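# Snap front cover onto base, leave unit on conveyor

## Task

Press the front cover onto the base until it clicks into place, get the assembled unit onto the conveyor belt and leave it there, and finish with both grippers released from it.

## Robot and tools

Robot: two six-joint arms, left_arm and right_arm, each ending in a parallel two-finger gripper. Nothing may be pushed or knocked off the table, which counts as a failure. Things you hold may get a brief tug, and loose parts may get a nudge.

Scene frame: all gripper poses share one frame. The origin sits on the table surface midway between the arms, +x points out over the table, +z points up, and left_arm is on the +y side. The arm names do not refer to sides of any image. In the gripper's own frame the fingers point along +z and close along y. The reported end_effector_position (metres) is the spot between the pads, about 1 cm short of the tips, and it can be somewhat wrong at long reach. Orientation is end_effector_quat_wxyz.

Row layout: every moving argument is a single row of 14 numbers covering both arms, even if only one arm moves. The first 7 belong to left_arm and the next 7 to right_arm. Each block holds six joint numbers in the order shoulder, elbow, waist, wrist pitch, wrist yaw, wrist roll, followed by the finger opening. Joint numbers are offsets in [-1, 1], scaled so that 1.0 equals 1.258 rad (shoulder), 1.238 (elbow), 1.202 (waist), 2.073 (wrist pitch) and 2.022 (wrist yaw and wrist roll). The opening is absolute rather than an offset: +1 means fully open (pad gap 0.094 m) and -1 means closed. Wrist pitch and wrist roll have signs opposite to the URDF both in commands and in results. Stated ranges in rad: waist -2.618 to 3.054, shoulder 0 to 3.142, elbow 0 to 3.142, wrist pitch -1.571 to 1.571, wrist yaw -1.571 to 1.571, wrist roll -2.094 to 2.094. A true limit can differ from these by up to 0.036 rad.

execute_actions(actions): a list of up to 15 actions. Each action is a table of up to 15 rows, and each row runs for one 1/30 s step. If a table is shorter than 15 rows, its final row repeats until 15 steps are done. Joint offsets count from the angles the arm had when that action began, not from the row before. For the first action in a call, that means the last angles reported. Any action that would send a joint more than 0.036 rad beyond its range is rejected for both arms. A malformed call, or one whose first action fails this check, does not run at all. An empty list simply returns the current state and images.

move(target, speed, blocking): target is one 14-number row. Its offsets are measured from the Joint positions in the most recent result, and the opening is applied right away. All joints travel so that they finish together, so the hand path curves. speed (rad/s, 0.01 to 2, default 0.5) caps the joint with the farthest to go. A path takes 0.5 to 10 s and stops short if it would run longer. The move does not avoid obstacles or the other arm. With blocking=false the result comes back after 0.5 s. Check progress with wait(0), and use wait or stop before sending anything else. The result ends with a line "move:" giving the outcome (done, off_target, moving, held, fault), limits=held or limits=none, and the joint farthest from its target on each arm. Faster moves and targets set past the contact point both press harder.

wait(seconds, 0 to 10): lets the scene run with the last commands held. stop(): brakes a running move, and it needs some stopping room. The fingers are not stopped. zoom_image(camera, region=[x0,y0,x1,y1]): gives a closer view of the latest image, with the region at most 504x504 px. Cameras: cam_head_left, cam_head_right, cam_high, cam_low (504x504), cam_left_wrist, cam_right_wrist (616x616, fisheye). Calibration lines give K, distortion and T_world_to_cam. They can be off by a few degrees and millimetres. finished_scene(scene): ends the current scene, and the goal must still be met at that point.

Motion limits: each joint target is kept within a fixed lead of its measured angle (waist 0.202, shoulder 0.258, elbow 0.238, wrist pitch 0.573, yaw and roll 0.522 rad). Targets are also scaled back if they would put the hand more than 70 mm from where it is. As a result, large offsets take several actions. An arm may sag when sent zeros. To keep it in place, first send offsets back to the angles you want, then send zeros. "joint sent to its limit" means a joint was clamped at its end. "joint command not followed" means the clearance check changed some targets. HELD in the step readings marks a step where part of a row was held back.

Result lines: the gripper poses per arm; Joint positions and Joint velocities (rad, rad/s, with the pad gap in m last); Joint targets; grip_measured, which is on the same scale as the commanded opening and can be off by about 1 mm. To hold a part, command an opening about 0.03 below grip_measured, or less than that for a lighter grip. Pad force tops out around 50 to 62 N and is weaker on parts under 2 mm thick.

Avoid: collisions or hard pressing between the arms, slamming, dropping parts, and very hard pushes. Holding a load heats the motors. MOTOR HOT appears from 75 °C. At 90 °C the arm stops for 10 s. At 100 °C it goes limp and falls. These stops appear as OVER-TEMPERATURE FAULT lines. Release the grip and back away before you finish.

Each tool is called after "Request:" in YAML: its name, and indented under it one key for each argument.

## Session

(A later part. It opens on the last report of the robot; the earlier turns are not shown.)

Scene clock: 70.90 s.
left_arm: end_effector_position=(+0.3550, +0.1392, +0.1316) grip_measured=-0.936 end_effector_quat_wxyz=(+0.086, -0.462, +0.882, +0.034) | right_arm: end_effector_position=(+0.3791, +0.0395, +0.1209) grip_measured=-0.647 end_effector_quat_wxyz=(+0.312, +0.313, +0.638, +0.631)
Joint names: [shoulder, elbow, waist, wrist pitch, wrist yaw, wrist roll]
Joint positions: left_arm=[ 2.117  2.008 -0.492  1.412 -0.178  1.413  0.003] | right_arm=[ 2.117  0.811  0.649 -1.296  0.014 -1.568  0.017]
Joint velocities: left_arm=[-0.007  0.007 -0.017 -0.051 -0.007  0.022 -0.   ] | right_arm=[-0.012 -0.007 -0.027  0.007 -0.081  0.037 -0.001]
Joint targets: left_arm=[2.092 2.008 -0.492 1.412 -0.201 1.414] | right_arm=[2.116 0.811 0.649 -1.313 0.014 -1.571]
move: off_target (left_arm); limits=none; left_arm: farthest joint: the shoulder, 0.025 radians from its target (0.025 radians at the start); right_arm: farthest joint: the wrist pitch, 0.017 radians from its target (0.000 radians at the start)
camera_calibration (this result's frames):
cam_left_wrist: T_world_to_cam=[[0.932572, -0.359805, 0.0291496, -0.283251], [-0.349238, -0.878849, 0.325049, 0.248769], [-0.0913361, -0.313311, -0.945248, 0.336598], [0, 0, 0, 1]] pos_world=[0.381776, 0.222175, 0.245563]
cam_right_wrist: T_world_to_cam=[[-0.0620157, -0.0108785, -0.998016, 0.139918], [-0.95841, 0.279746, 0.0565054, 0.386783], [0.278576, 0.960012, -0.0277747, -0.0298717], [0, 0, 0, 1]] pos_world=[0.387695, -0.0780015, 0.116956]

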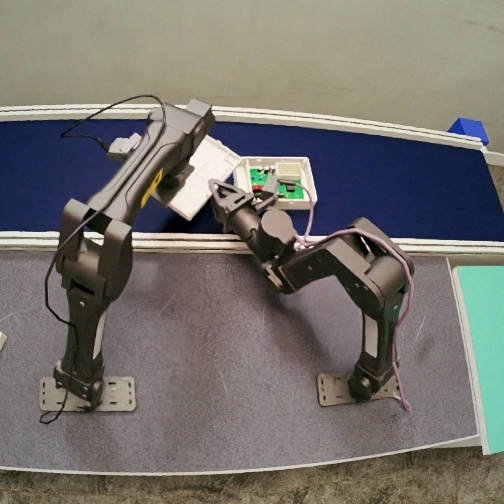

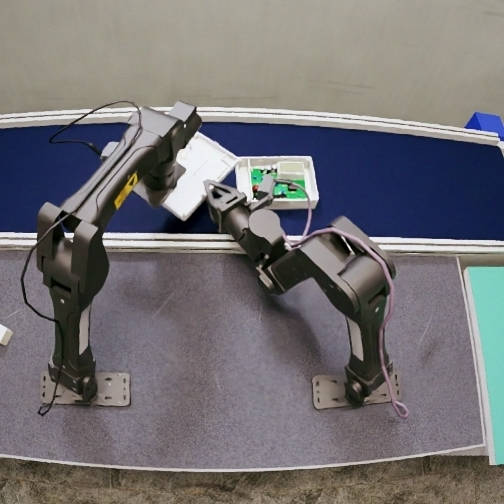

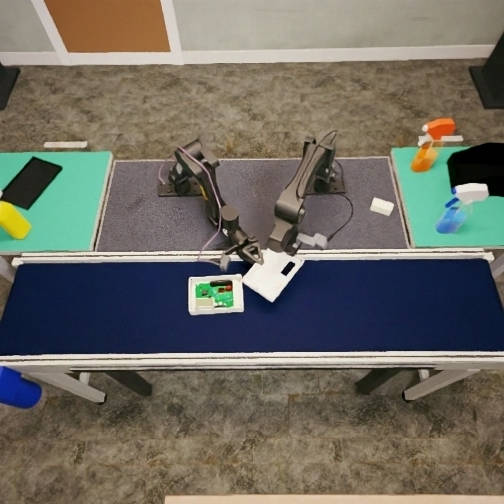

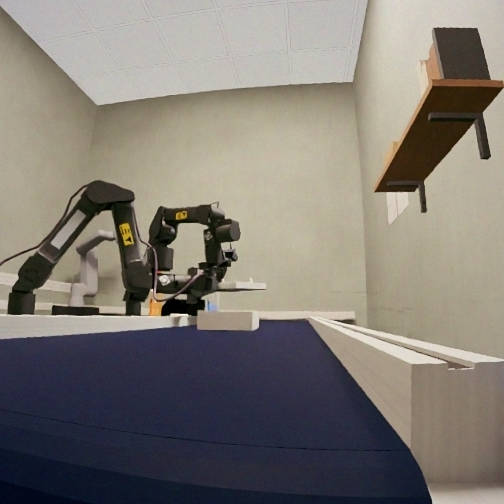

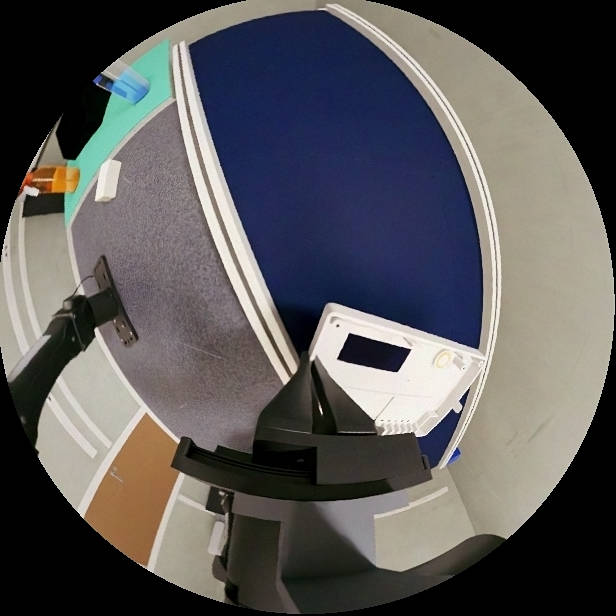

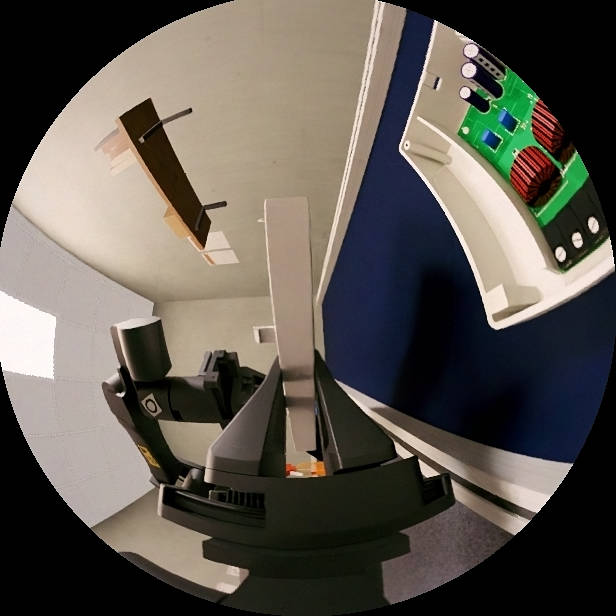

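Request:
move:
  target: [-0.02,0,0,0,0,0,-0.4,0,0,0,0,0,0,-0.7]

Request:
move:
  target: [-0.15,0,0,0.03,0,0,-0.4,0,0,0,0,0,0,-0.7]
  speed: 0.25

Request:
move:
  target: [-0.1,0,0.6,0,0.09,-0.7,-1,0,0,0,0,0,0,-0.7]
  speed: 0.9

Request:
move:
  target: [0,0,0,0,0,0,-1,-0.33,-0.14,-0.24,0,0,0.1,-0.7]
  speed: 0.4

Request:
move:
  target: [0,0,0,0,0,0,-1,0,0,0,0,0,1,-0.7]
  speed: 0.7

Request:
move:
  target: [0,0,0,0,0,0,-1,0.05,0,0,-0.06,0,0.46,-0.7]
  speed: 0.6

Scene clock: 80.73 s.
left_arm: end_effector_position=(+0.3549, +0.1389, +0.1316) grip_measured=-0.403 end_effector_quat_wxyz=(+0.085, -0.462, +0.882, +0.033) | right_arm: end_effector_position=(+0.3791, +0.0395, +0.1177) grip_measured=-0.647 end_effector_quat_wxyz=(+0.310, +0.315, +0.642, +0.627)
Joint names: [shoulder, elbow, waist, wrist pitch, wrist yaw, wrist roll]
Joint positions: left_arm=[ 2.117  2.008 -0.492  1.412 -0.176  1.413  0.028] | right_arm=[ 2.117  0.811  0.649 -1.283  0.014 -1.568  0.017]
Joint velocities: left_arm=[-0.007  0.017  0.002  0.037 -0.007  0.037  0.   ] | right_arm=[-0.012  0.017  0.002  0.051 -0.081 -0.037 -0.   ]
Joint targets: left_arm=[2.092 2.008 -0.492 1.412 -0.178 1.413] | right_arm=[2.117 0.811 0.649 -1.296 0.014 -1.568]
move: off_target (left_arm); limits=none; left_arm: farthest joint: the shoulder, 0.025 radians from its target (0.025 radians at the start); right_arm: farthest joint: the wrist pitch, 0.013 radians from its target (0.000 radians at the start)
camera_calibration (this result's frames):
cam_left_wrist: T_world_to_cam=[[0.932563, -0.359842, 0.0289897, -0.283195], [-0.349048, -0.878258, 0.326845, 0.248087], [-0.092152, -0.314922, -0.944633, 0.336866], [0, 0, 0, 1]] pos_world=[0.381734, 0.222066, 0.245339]
cam_right_wrist: T_world_to_cam=[[-0.0721651, -0.0189046, -0.997214, 0.140768], [-0.957797, 0.280231, 0.0640002, 0.3858], [0.27824, 0.959747, -0.0383297, -0.0285361], [0, 0, 0, 1]] pos_world=[0.387616, -0.0780642, 0.11459]

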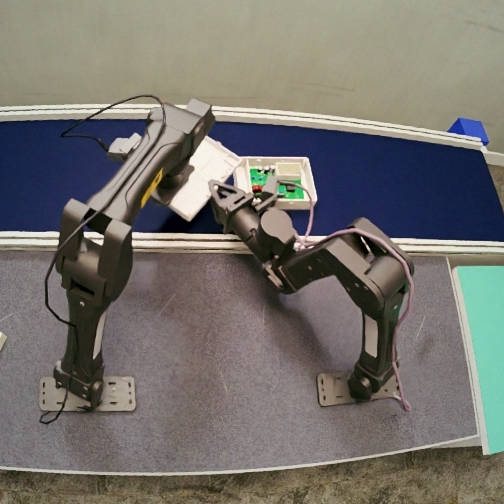

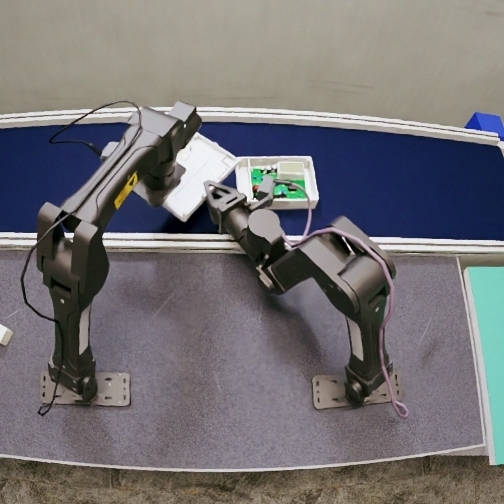

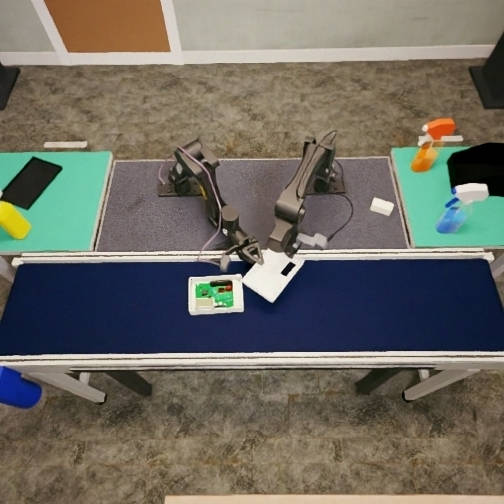

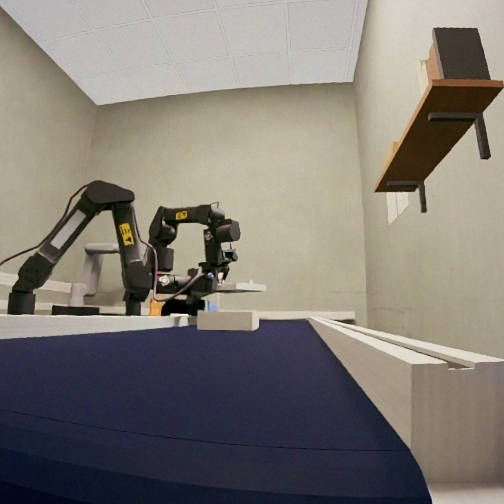

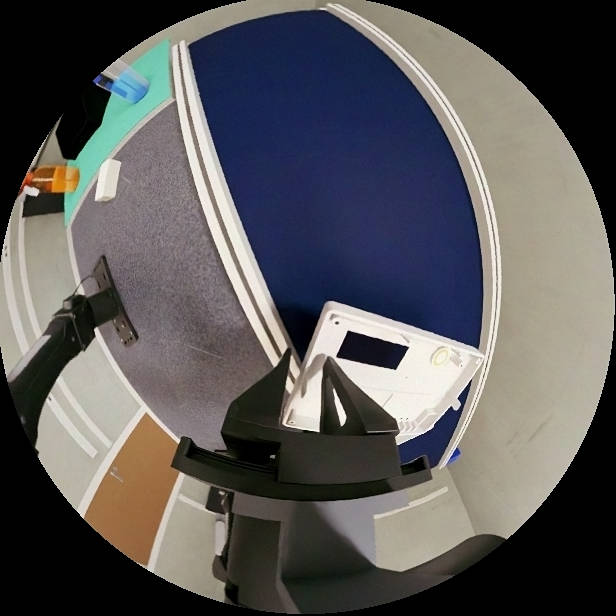

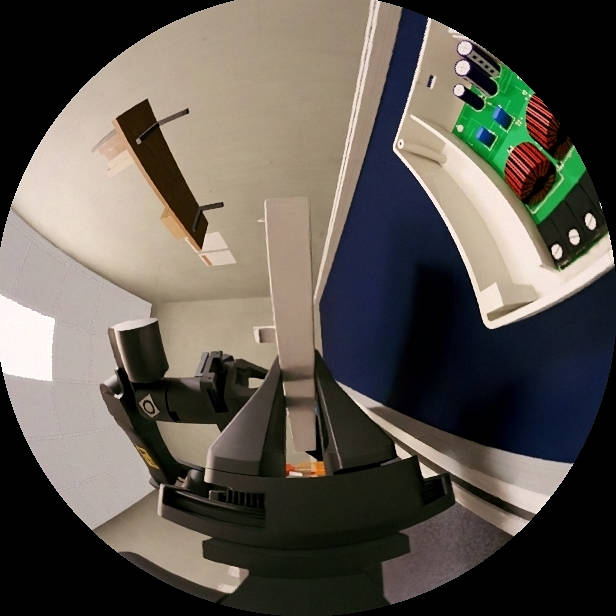

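Scene clock: 81.93 s.
left_arm: end_effector_position=(+0.3374, +0.1468, +0.1967) grip_measured=-0.403 end_effector_quat_wxyz=(+0.120, -0.465, +0.877, -0.017) | right_arm: end_effector_position=(+0.3790, +0.0394, +0.1144) grip_measured=-0.647 end_effector_quat_wxyz=(+0.308, +0.317, +0.646, +0.622)
Joint names: [shoulder, elbow, waist, wrist pitch, wrist yaw, wrist roll]
Joint positions: left_arm=[ 1.947  2.008 -0.492  1.459 -0.174  1.413  0.028] | right_arm=[ 2.117  0.811  0.649 -1.27   0.014 -1.568  0.017]
Joint velocities: left_arm=[ 0.012 -0.007  0.002 -0.022 -0.051 -0.051  0.001] | right_arm=[-0.012  0.012 -0.007 -0.022  0.022 -0.022  0.   ]
Joint targets: left_arm=[1.929 2.008 -0.492 1.474 -0.176 1.413] | right_arm=[2.117 0.811 0.649 -1.283 0.014 -1.568]
move: done; limits=none; left_arm: farthest joint: the shoulder, 0.019 radians from its target (0.189 radians at the start); right_arm: farthest joint: the wrist pitch, 0.013 radians from its target (0.000 radians at the start)
camera_calibration (this result's frames):
cam_left_wrist: T_world_to_cam=[[0.922525, -0.355023, 0.151345, -0.287365], [-0.38578, -0.859449, 0.335441, 0.235651], [0.0109841, -0.367839, -0.929825, 0.3693], [0, 0, 0, 1]] pos_world=[0.351955, 0.236352, 0.307829]
cam_right_wrist: T_world_to_cam=[[-0.0823055, -0.0269236, -0.996243, 0.141595], [-0.957108, 0.280776, 0.0714843, 0.38481], [0.277796, 0.959396, -0.0488782, -0.0271913], [0, 0, 0, 1]] pos_world=[0.387513, -0.0781459, 0.112227]

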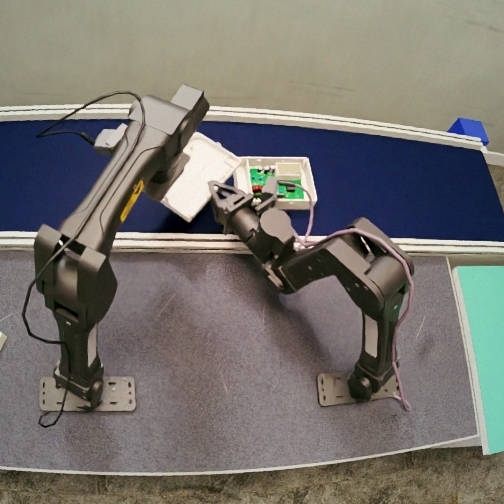

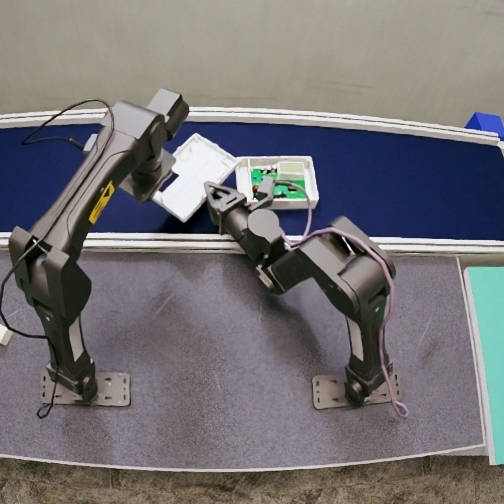

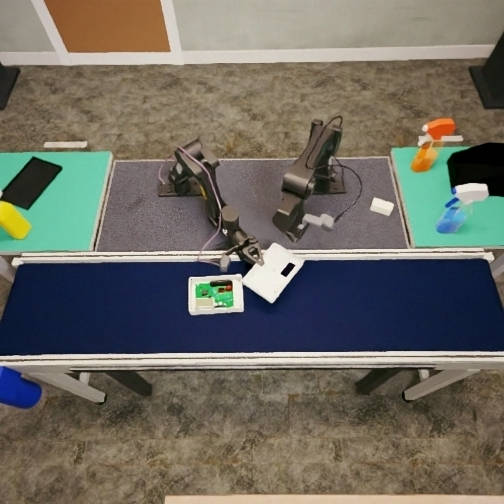

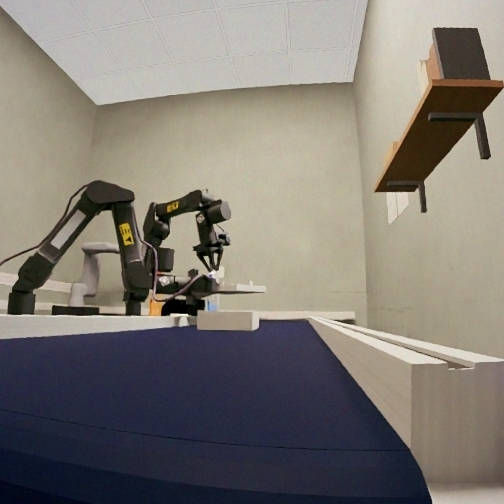

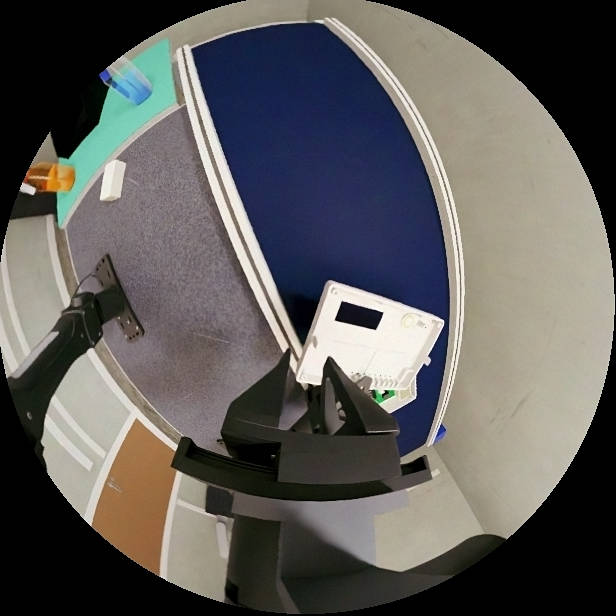

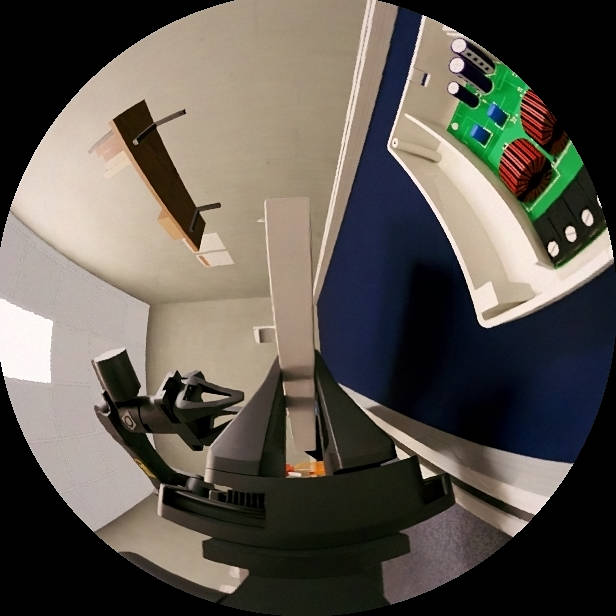

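Scene clock: 84.43 s.
left_arm: end_effector_position=(+0.3406, +0.3973, +0.2317) grip_measured=-0.983 end_effector_quat_wxyz=(+0.135, -0.134, +0.982, +0.018) | right_arm: end_effector_position=(+0.3789, +0.0394, +0.1113) grip_measured=-0.647 end_effector_quat_wxyz=(+0.306, +0.319, +0.650, +0.618)
Joint names: [shoulder, elbow, waist, wrist pitch, wrist yaw, wrist roll]
Joint positions: left_arm=[ 1.847  2.008  0.228  1.459 -0.001  0.003  0.001] | right_arm=[ 2.117  0.811  0.649 -1.258  0.014 -1.568  0.017]
Joint velocities: left_arm=[-0.012  0.002 -0.002  0.095 -0.022 -0.007 -0.   ] | right_arm=[ 0.017 -0.002 -0.022  0.051  0.007 -0.022  0.   ]
Joint targets: left_arm=[1.821 2.008 0.229 1.459 0.008 -0.002] | right_arm=[2.117 0.811 0.649 -1.271 0.014 -1.568]
move: off_target (left_arm); limits=none; left_arm: farthest joint: the shoulder, 0.026 radians from its target (0.126 radians at the start); right_arm: farthest joint: the wrist pitch, 0.012 radians from its target (0.000 radians at the start)
camera_calibration (this result's frames):
cam_left_wrist: T_world_to_cam=[[0.48642, -0.873184, 0.0307396, 0.175706], [-0.852133, -0.466332, 0.237494, 0.465729], [-0.193041, -0.141716, -0.970902, 0.483191], [0, 0, 0, 1]] pos_world=[0.404672, 0.439084, 0.353123]
cam_right_wrist: T_world_to_cam=[[-0.0921374, -0.0346986, -0.995142, 0.142378], [-0.956366, 0.281362, 0.0787367, 0.383845], [0.277263, 0.958974, -0.0591086, -0.0258773], [0, 0, 0, 1]] pos_world=[0.387389, -0.0782434, 0.109934]

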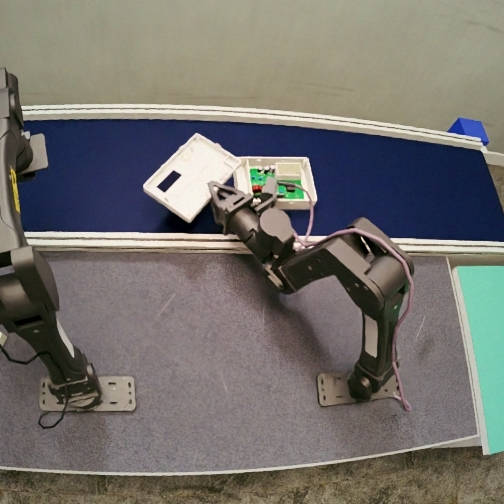

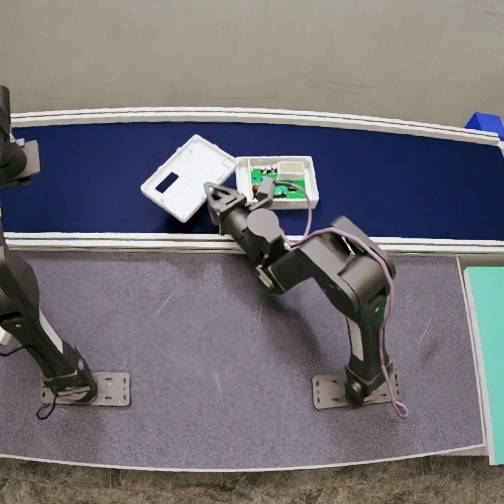

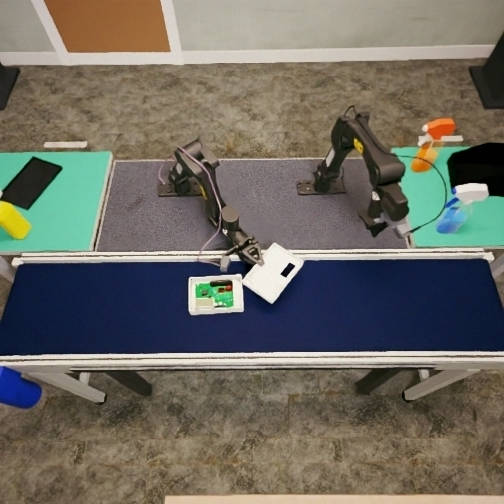

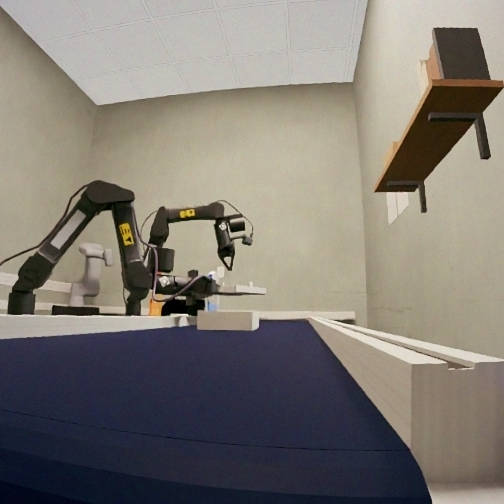

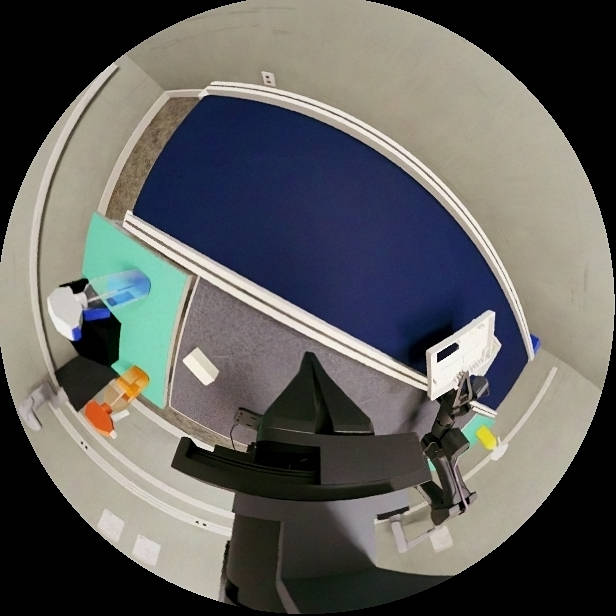

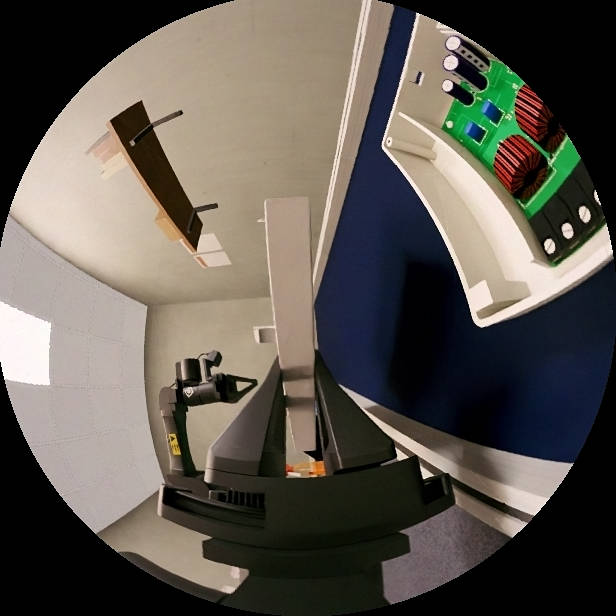

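Scene clock: 86.10 s.
left_arm: end_effector_position=(+0.3406, +0.3973, +0.2317) grip_measured=-0.983 end_effector_quat_wxyz=(+0.135, -0.134, +0.982, +0.018) | right_arm: end_effector_position=(+0.4049, -0.1098, +0.2332) grip_measured=-0.647 end_effector_quat_wxyz=(+0.486, +0.315, +0.565, +0.588)
Joint names: [shoulder, elbow, waist, wrist pitch, wrist yaw, wrist roll]
Joint positions: left_arm=[ 1.847  2.008  0.228  1.459 -0.001  0.003  0.001] | right_arm=[ 1.724  0.649  0.364 -1.239  0.014 -1.386  0.017]
Joint velocities: left_arm=[-0.002 -0.012 -0.017  0.051  0.007  0.125 -0.   ] | right_arm=[-0.002  0.012  0.002 -0.022  0.007  0.022 -0.001]
Joint targets: left_arm=[1.847 2.008 0.228 1.459 -0.001 0.003] | right_arm=[1.702 0.638 0.360 -1.258 0.014 -1.366]
move: off_target (right_arm); limits=none; left_arm: farthest joint: the waist, 0.000 radians from its target (0.000 radians at the start); right_arm: farthest joint: the shoulder, 0.022 radians from its target (0.415 radians at the start)
camera_calibration (this result's frames):
cam_left_wrist: T_world_to_cam=[[0.48642, -0.873184, 0.0307396, 0.175706], [-0.852133, -0.466332, 0.237494, 0.465729], [-0.193041, -0.141716, -0.970902, 0.483191], [0, 0, 0, 1]] pos_world=[0.404672, 0.439084, 0.353123]
cam_right_wrist: T_world_to_cam=[[0.162399, -0.09776, -0.98187, 0.147817], [-0.818557, 0.542309, -0.189382, 0.476503], [0.550991, 0.834472, 0.0080482, -0.0230351], [0, 0, 0, 1]] pos_world=[0.378732, -0.224739, 0.235563]

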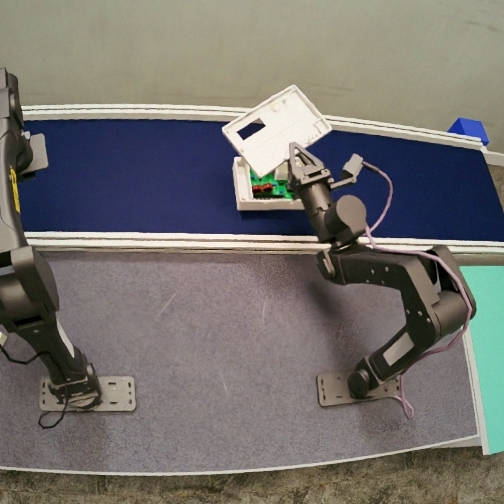

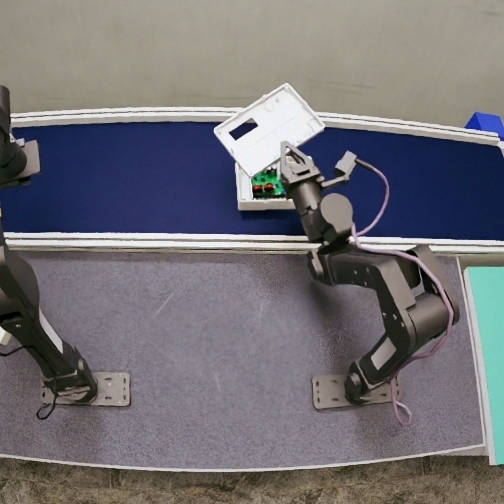

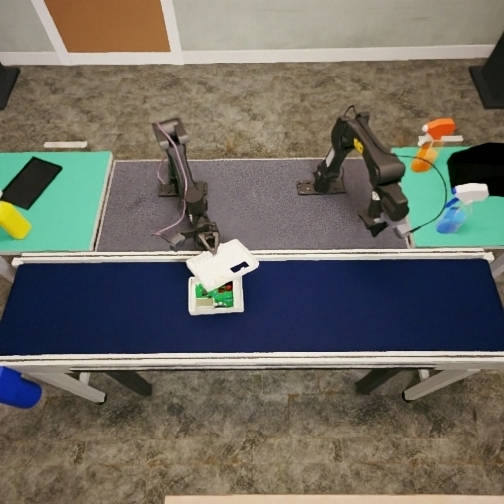

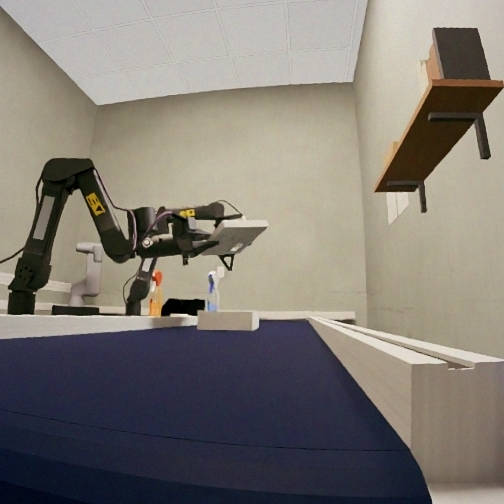

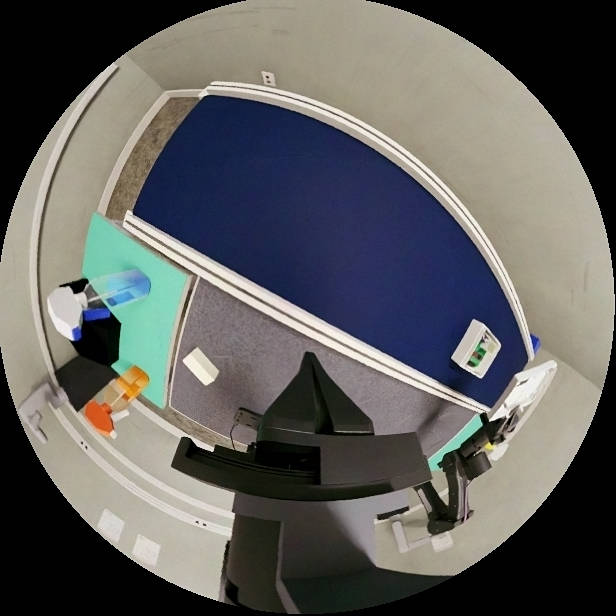

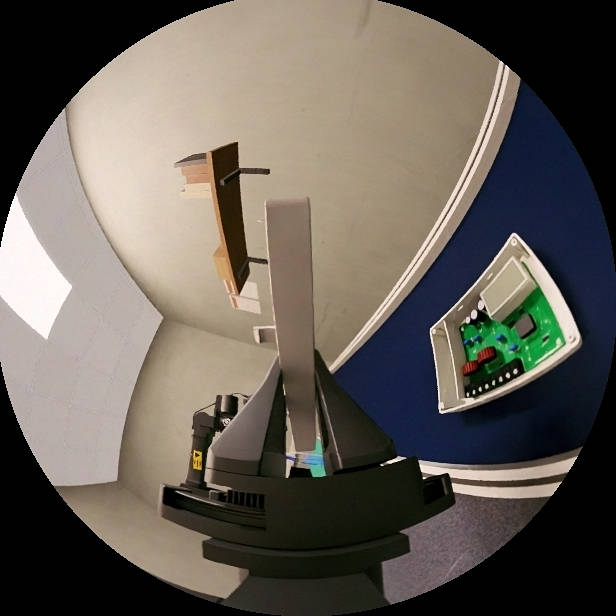

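Scene clock: 89.83 s.
left_arm: end_effector_position=(+0.3406, +0.3973, +0.2317) grip_measured=-0.983 end_effector_quat_wxyz=(+0.135, -0.134, +0.982, +0.018) | right_arm: end_effector_position=(+0.4054, -0.1096, +0.2298) grip_measured=-0.647 end_effector_quat_wxyz=(+0.752, -0.312, +0.572, -0.097)
Joint names: [shoulder, elbow, waist, wrist pitch, wrist yaw, wrist roll]
Joint positions: left_arm=[ 1.847  2.008  0.228  1.459 -0.001  0.003  0.001] | right_arm=[ 1.724  0.649  0.364 -1.225  0.014  0.63   0.017]
Joint velocities: left_arm=[-0.007 -0.007 -0.007 -0.051 -0.022 -0.095 -0.001] | right_arm=[-0.017  0.002  0.007  0.007 -0.007  0.007  0.   ]
Joint targets: left_arm=[1.847 2.008 0.228 1.459 -0.001 0.003] | right_arm=[1.724 0.649 0.364 -1.239 0.014 0.636]
move: done; limits=none; left_arm: farthest joint: the waist, 0.000 radians from its target (0.000 radians at the start); right_arm: farthest joint: the wrist pitch, 0.014 radians from its target (0.000 radians at the start)
camera_calibration (this result's frames):
cam_left_wrist: T_world_to_cam=[[0.48642, -0.873184, 0.0307396, 0.175706], [-0.852133, -0.466332, 0.237494, 0.465729], [-0.193041, -0.141716, -0.970902, 0.483191], [0, 0, 0, 1]] pos_world=[0.404672, 0.439084, 0.353123]
cam_right_wrist: T_world_to_cam=[[0.178703, -0.817162, 0.548007, -0.292624], [-0.292405, -0.575916, -0.763426, 0.272235], [0.939449, -0.0238131, -0.34186, -0.194573], [0, 0, 0, 1]] pos_world=[0.314687, -0.0869694, 0.301675]

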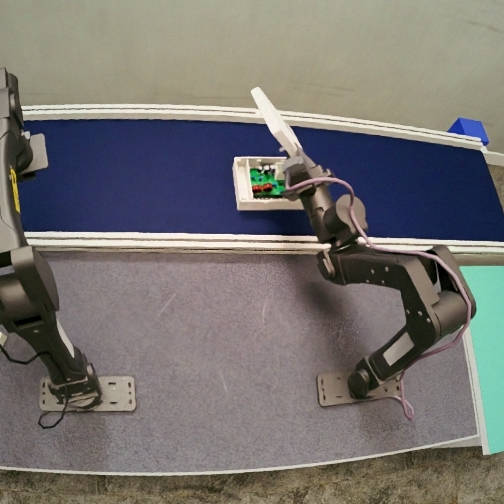

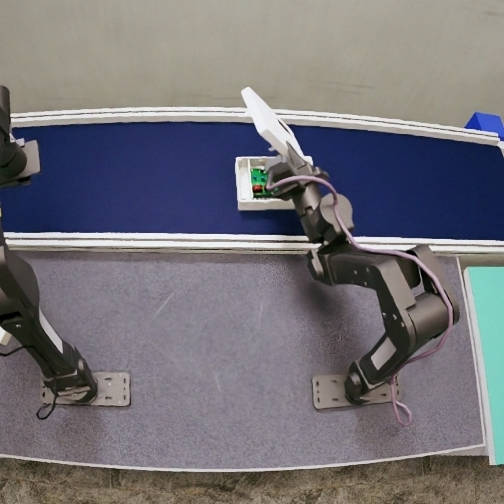

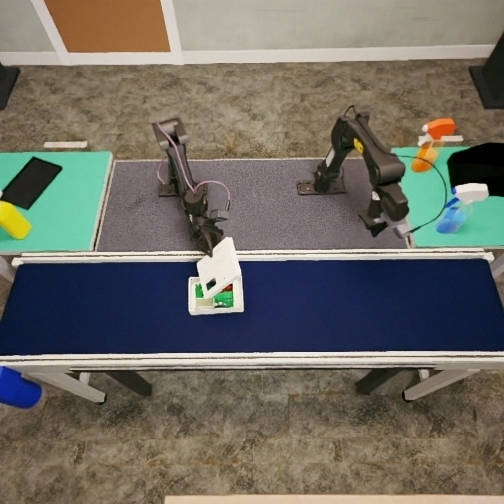

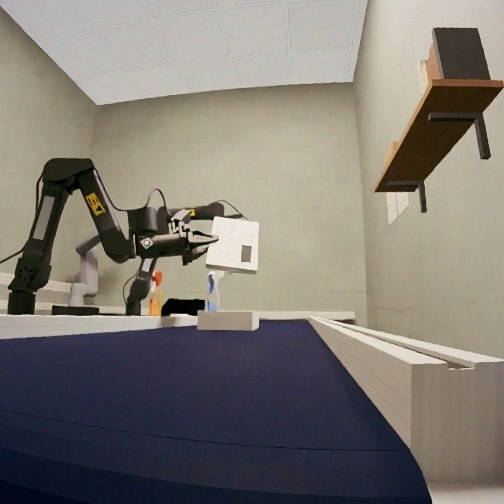

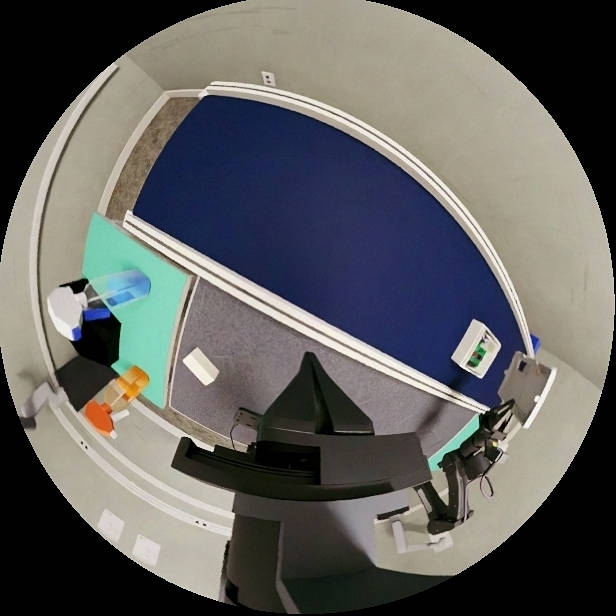

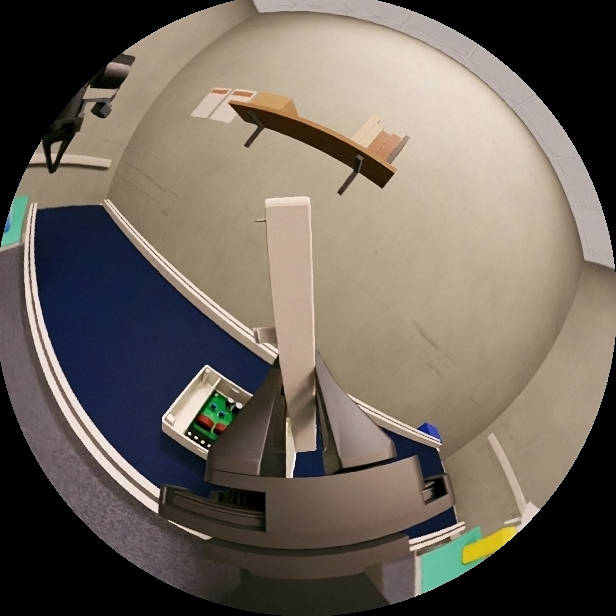

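Scene clock: 92.23 s.
left_arm: end_effector_position=(+0.3406, +0.3973, +0.2317) grip_measured=-0.983 end_effector_quat_wxyz=(+0.135, -0.134, +0.982, +0.018) | right_arm: end_effector_position=(+0.4074, -0.1086, +0.2272) grip_measured=-0.670 end_effector_quat_wxyz=(+0.639, -0.524, +0.364, -0.430)
Joint names: [shoulder, elbow, waist, wrist pitch, wrist yaw, wrist roll]
Joint positions: left_arm=[ 1.847  2.008  0.228  1.459 -0.001  0.003  0.001] | right_arm=[ 1.779  0.649  0.364 -1.317  0.013  1.559  0.016]
Joint velocities: left_arm=[ 0.002 -0.002  0.002  0.007 -0.037  0.022 -0.001] | right_arm=[-0.002 -0.007  0.022  0.037  0.007  0.066 -0.001]
Joint targets: left_arm=[1.847 2.008 0.228 1.459 -0.001 0.003] | right_arm=[1.786 0.649 0.364 -1.349 0.014 1.561]
move: off_target (right_arm); limits=none; left_arm: farthest joint: the waist, 0.000 radians from its target (0.000 radians at the start); right_arm: farthest joint: the wrist pitch, 0.033 radians from its target (0.124 radians at the start)
camera_calibration (this result's frames):
cam_left_wrist: T_world_to_cam=[[0.48642, -0.873184, 0.0307396, 0.175706], [-0.852133, -0.466332, 0.237494, 0.465729], [-0.193041, -0.141716, -0.970902, 0.483191], [0, 0, 0, 1]] pos_world=[0.404672, 0.439084, 0.353123]
cam_right_wrist: T_world_to_cam=[[-0.198172, -0.126174, 0.972012, -0.158468], [-0.237143, -0.956046, -0.17245, 0.0732893], [0.951047, -0.264681, 0.159541, -0.342152], [0, 0, 0, 1]] pos_world=[0.311378, -0.0404877, 0.221259]

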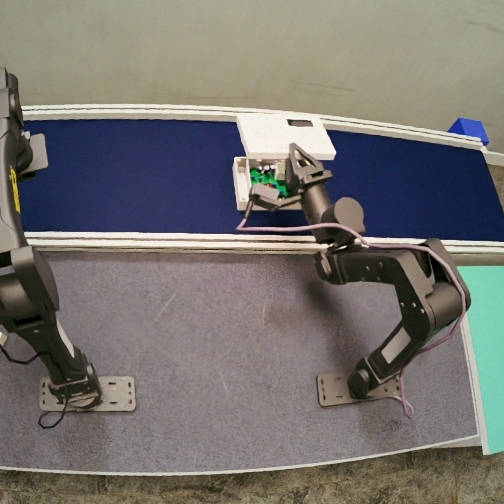

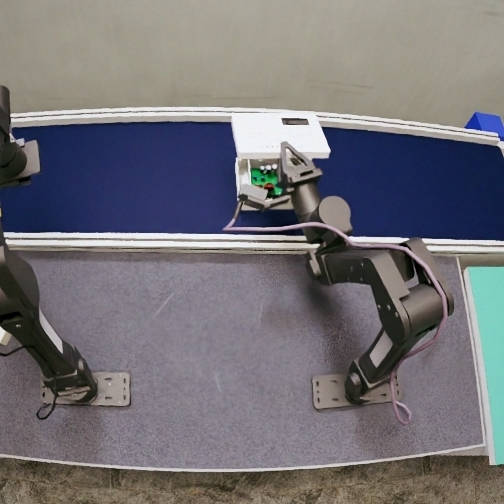

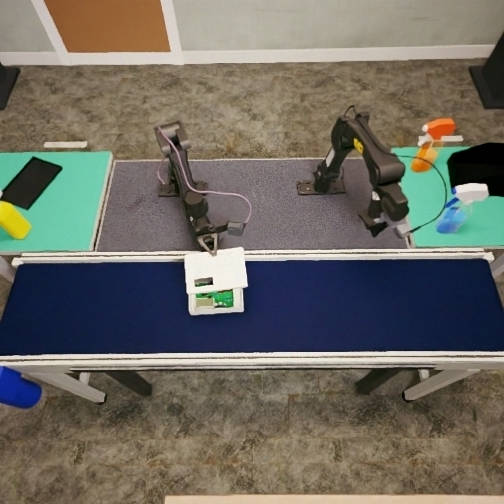

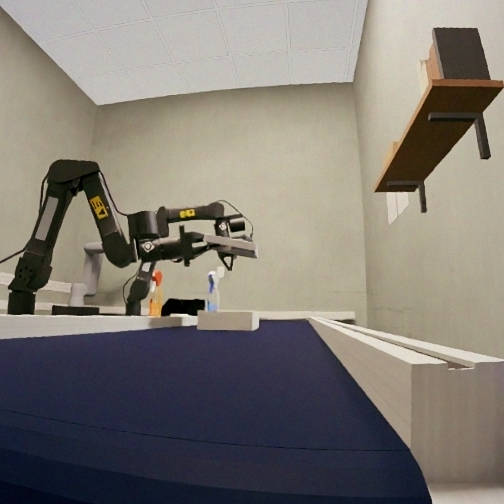

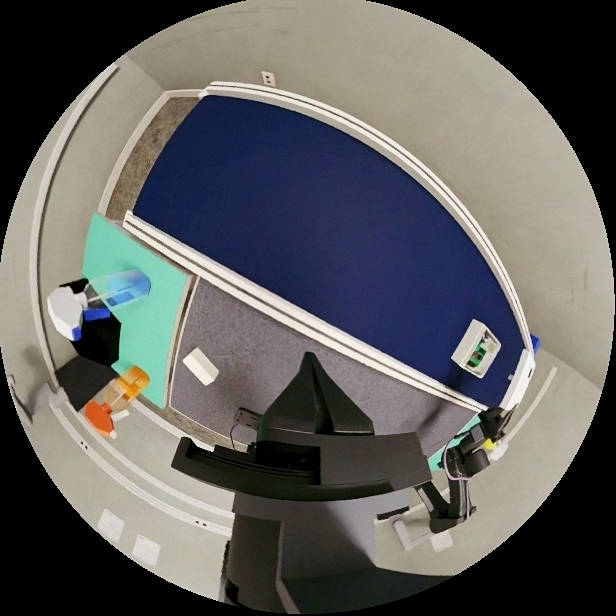

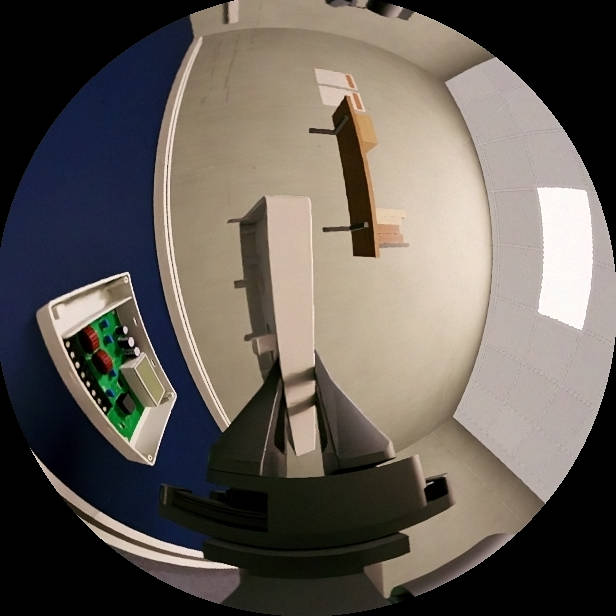

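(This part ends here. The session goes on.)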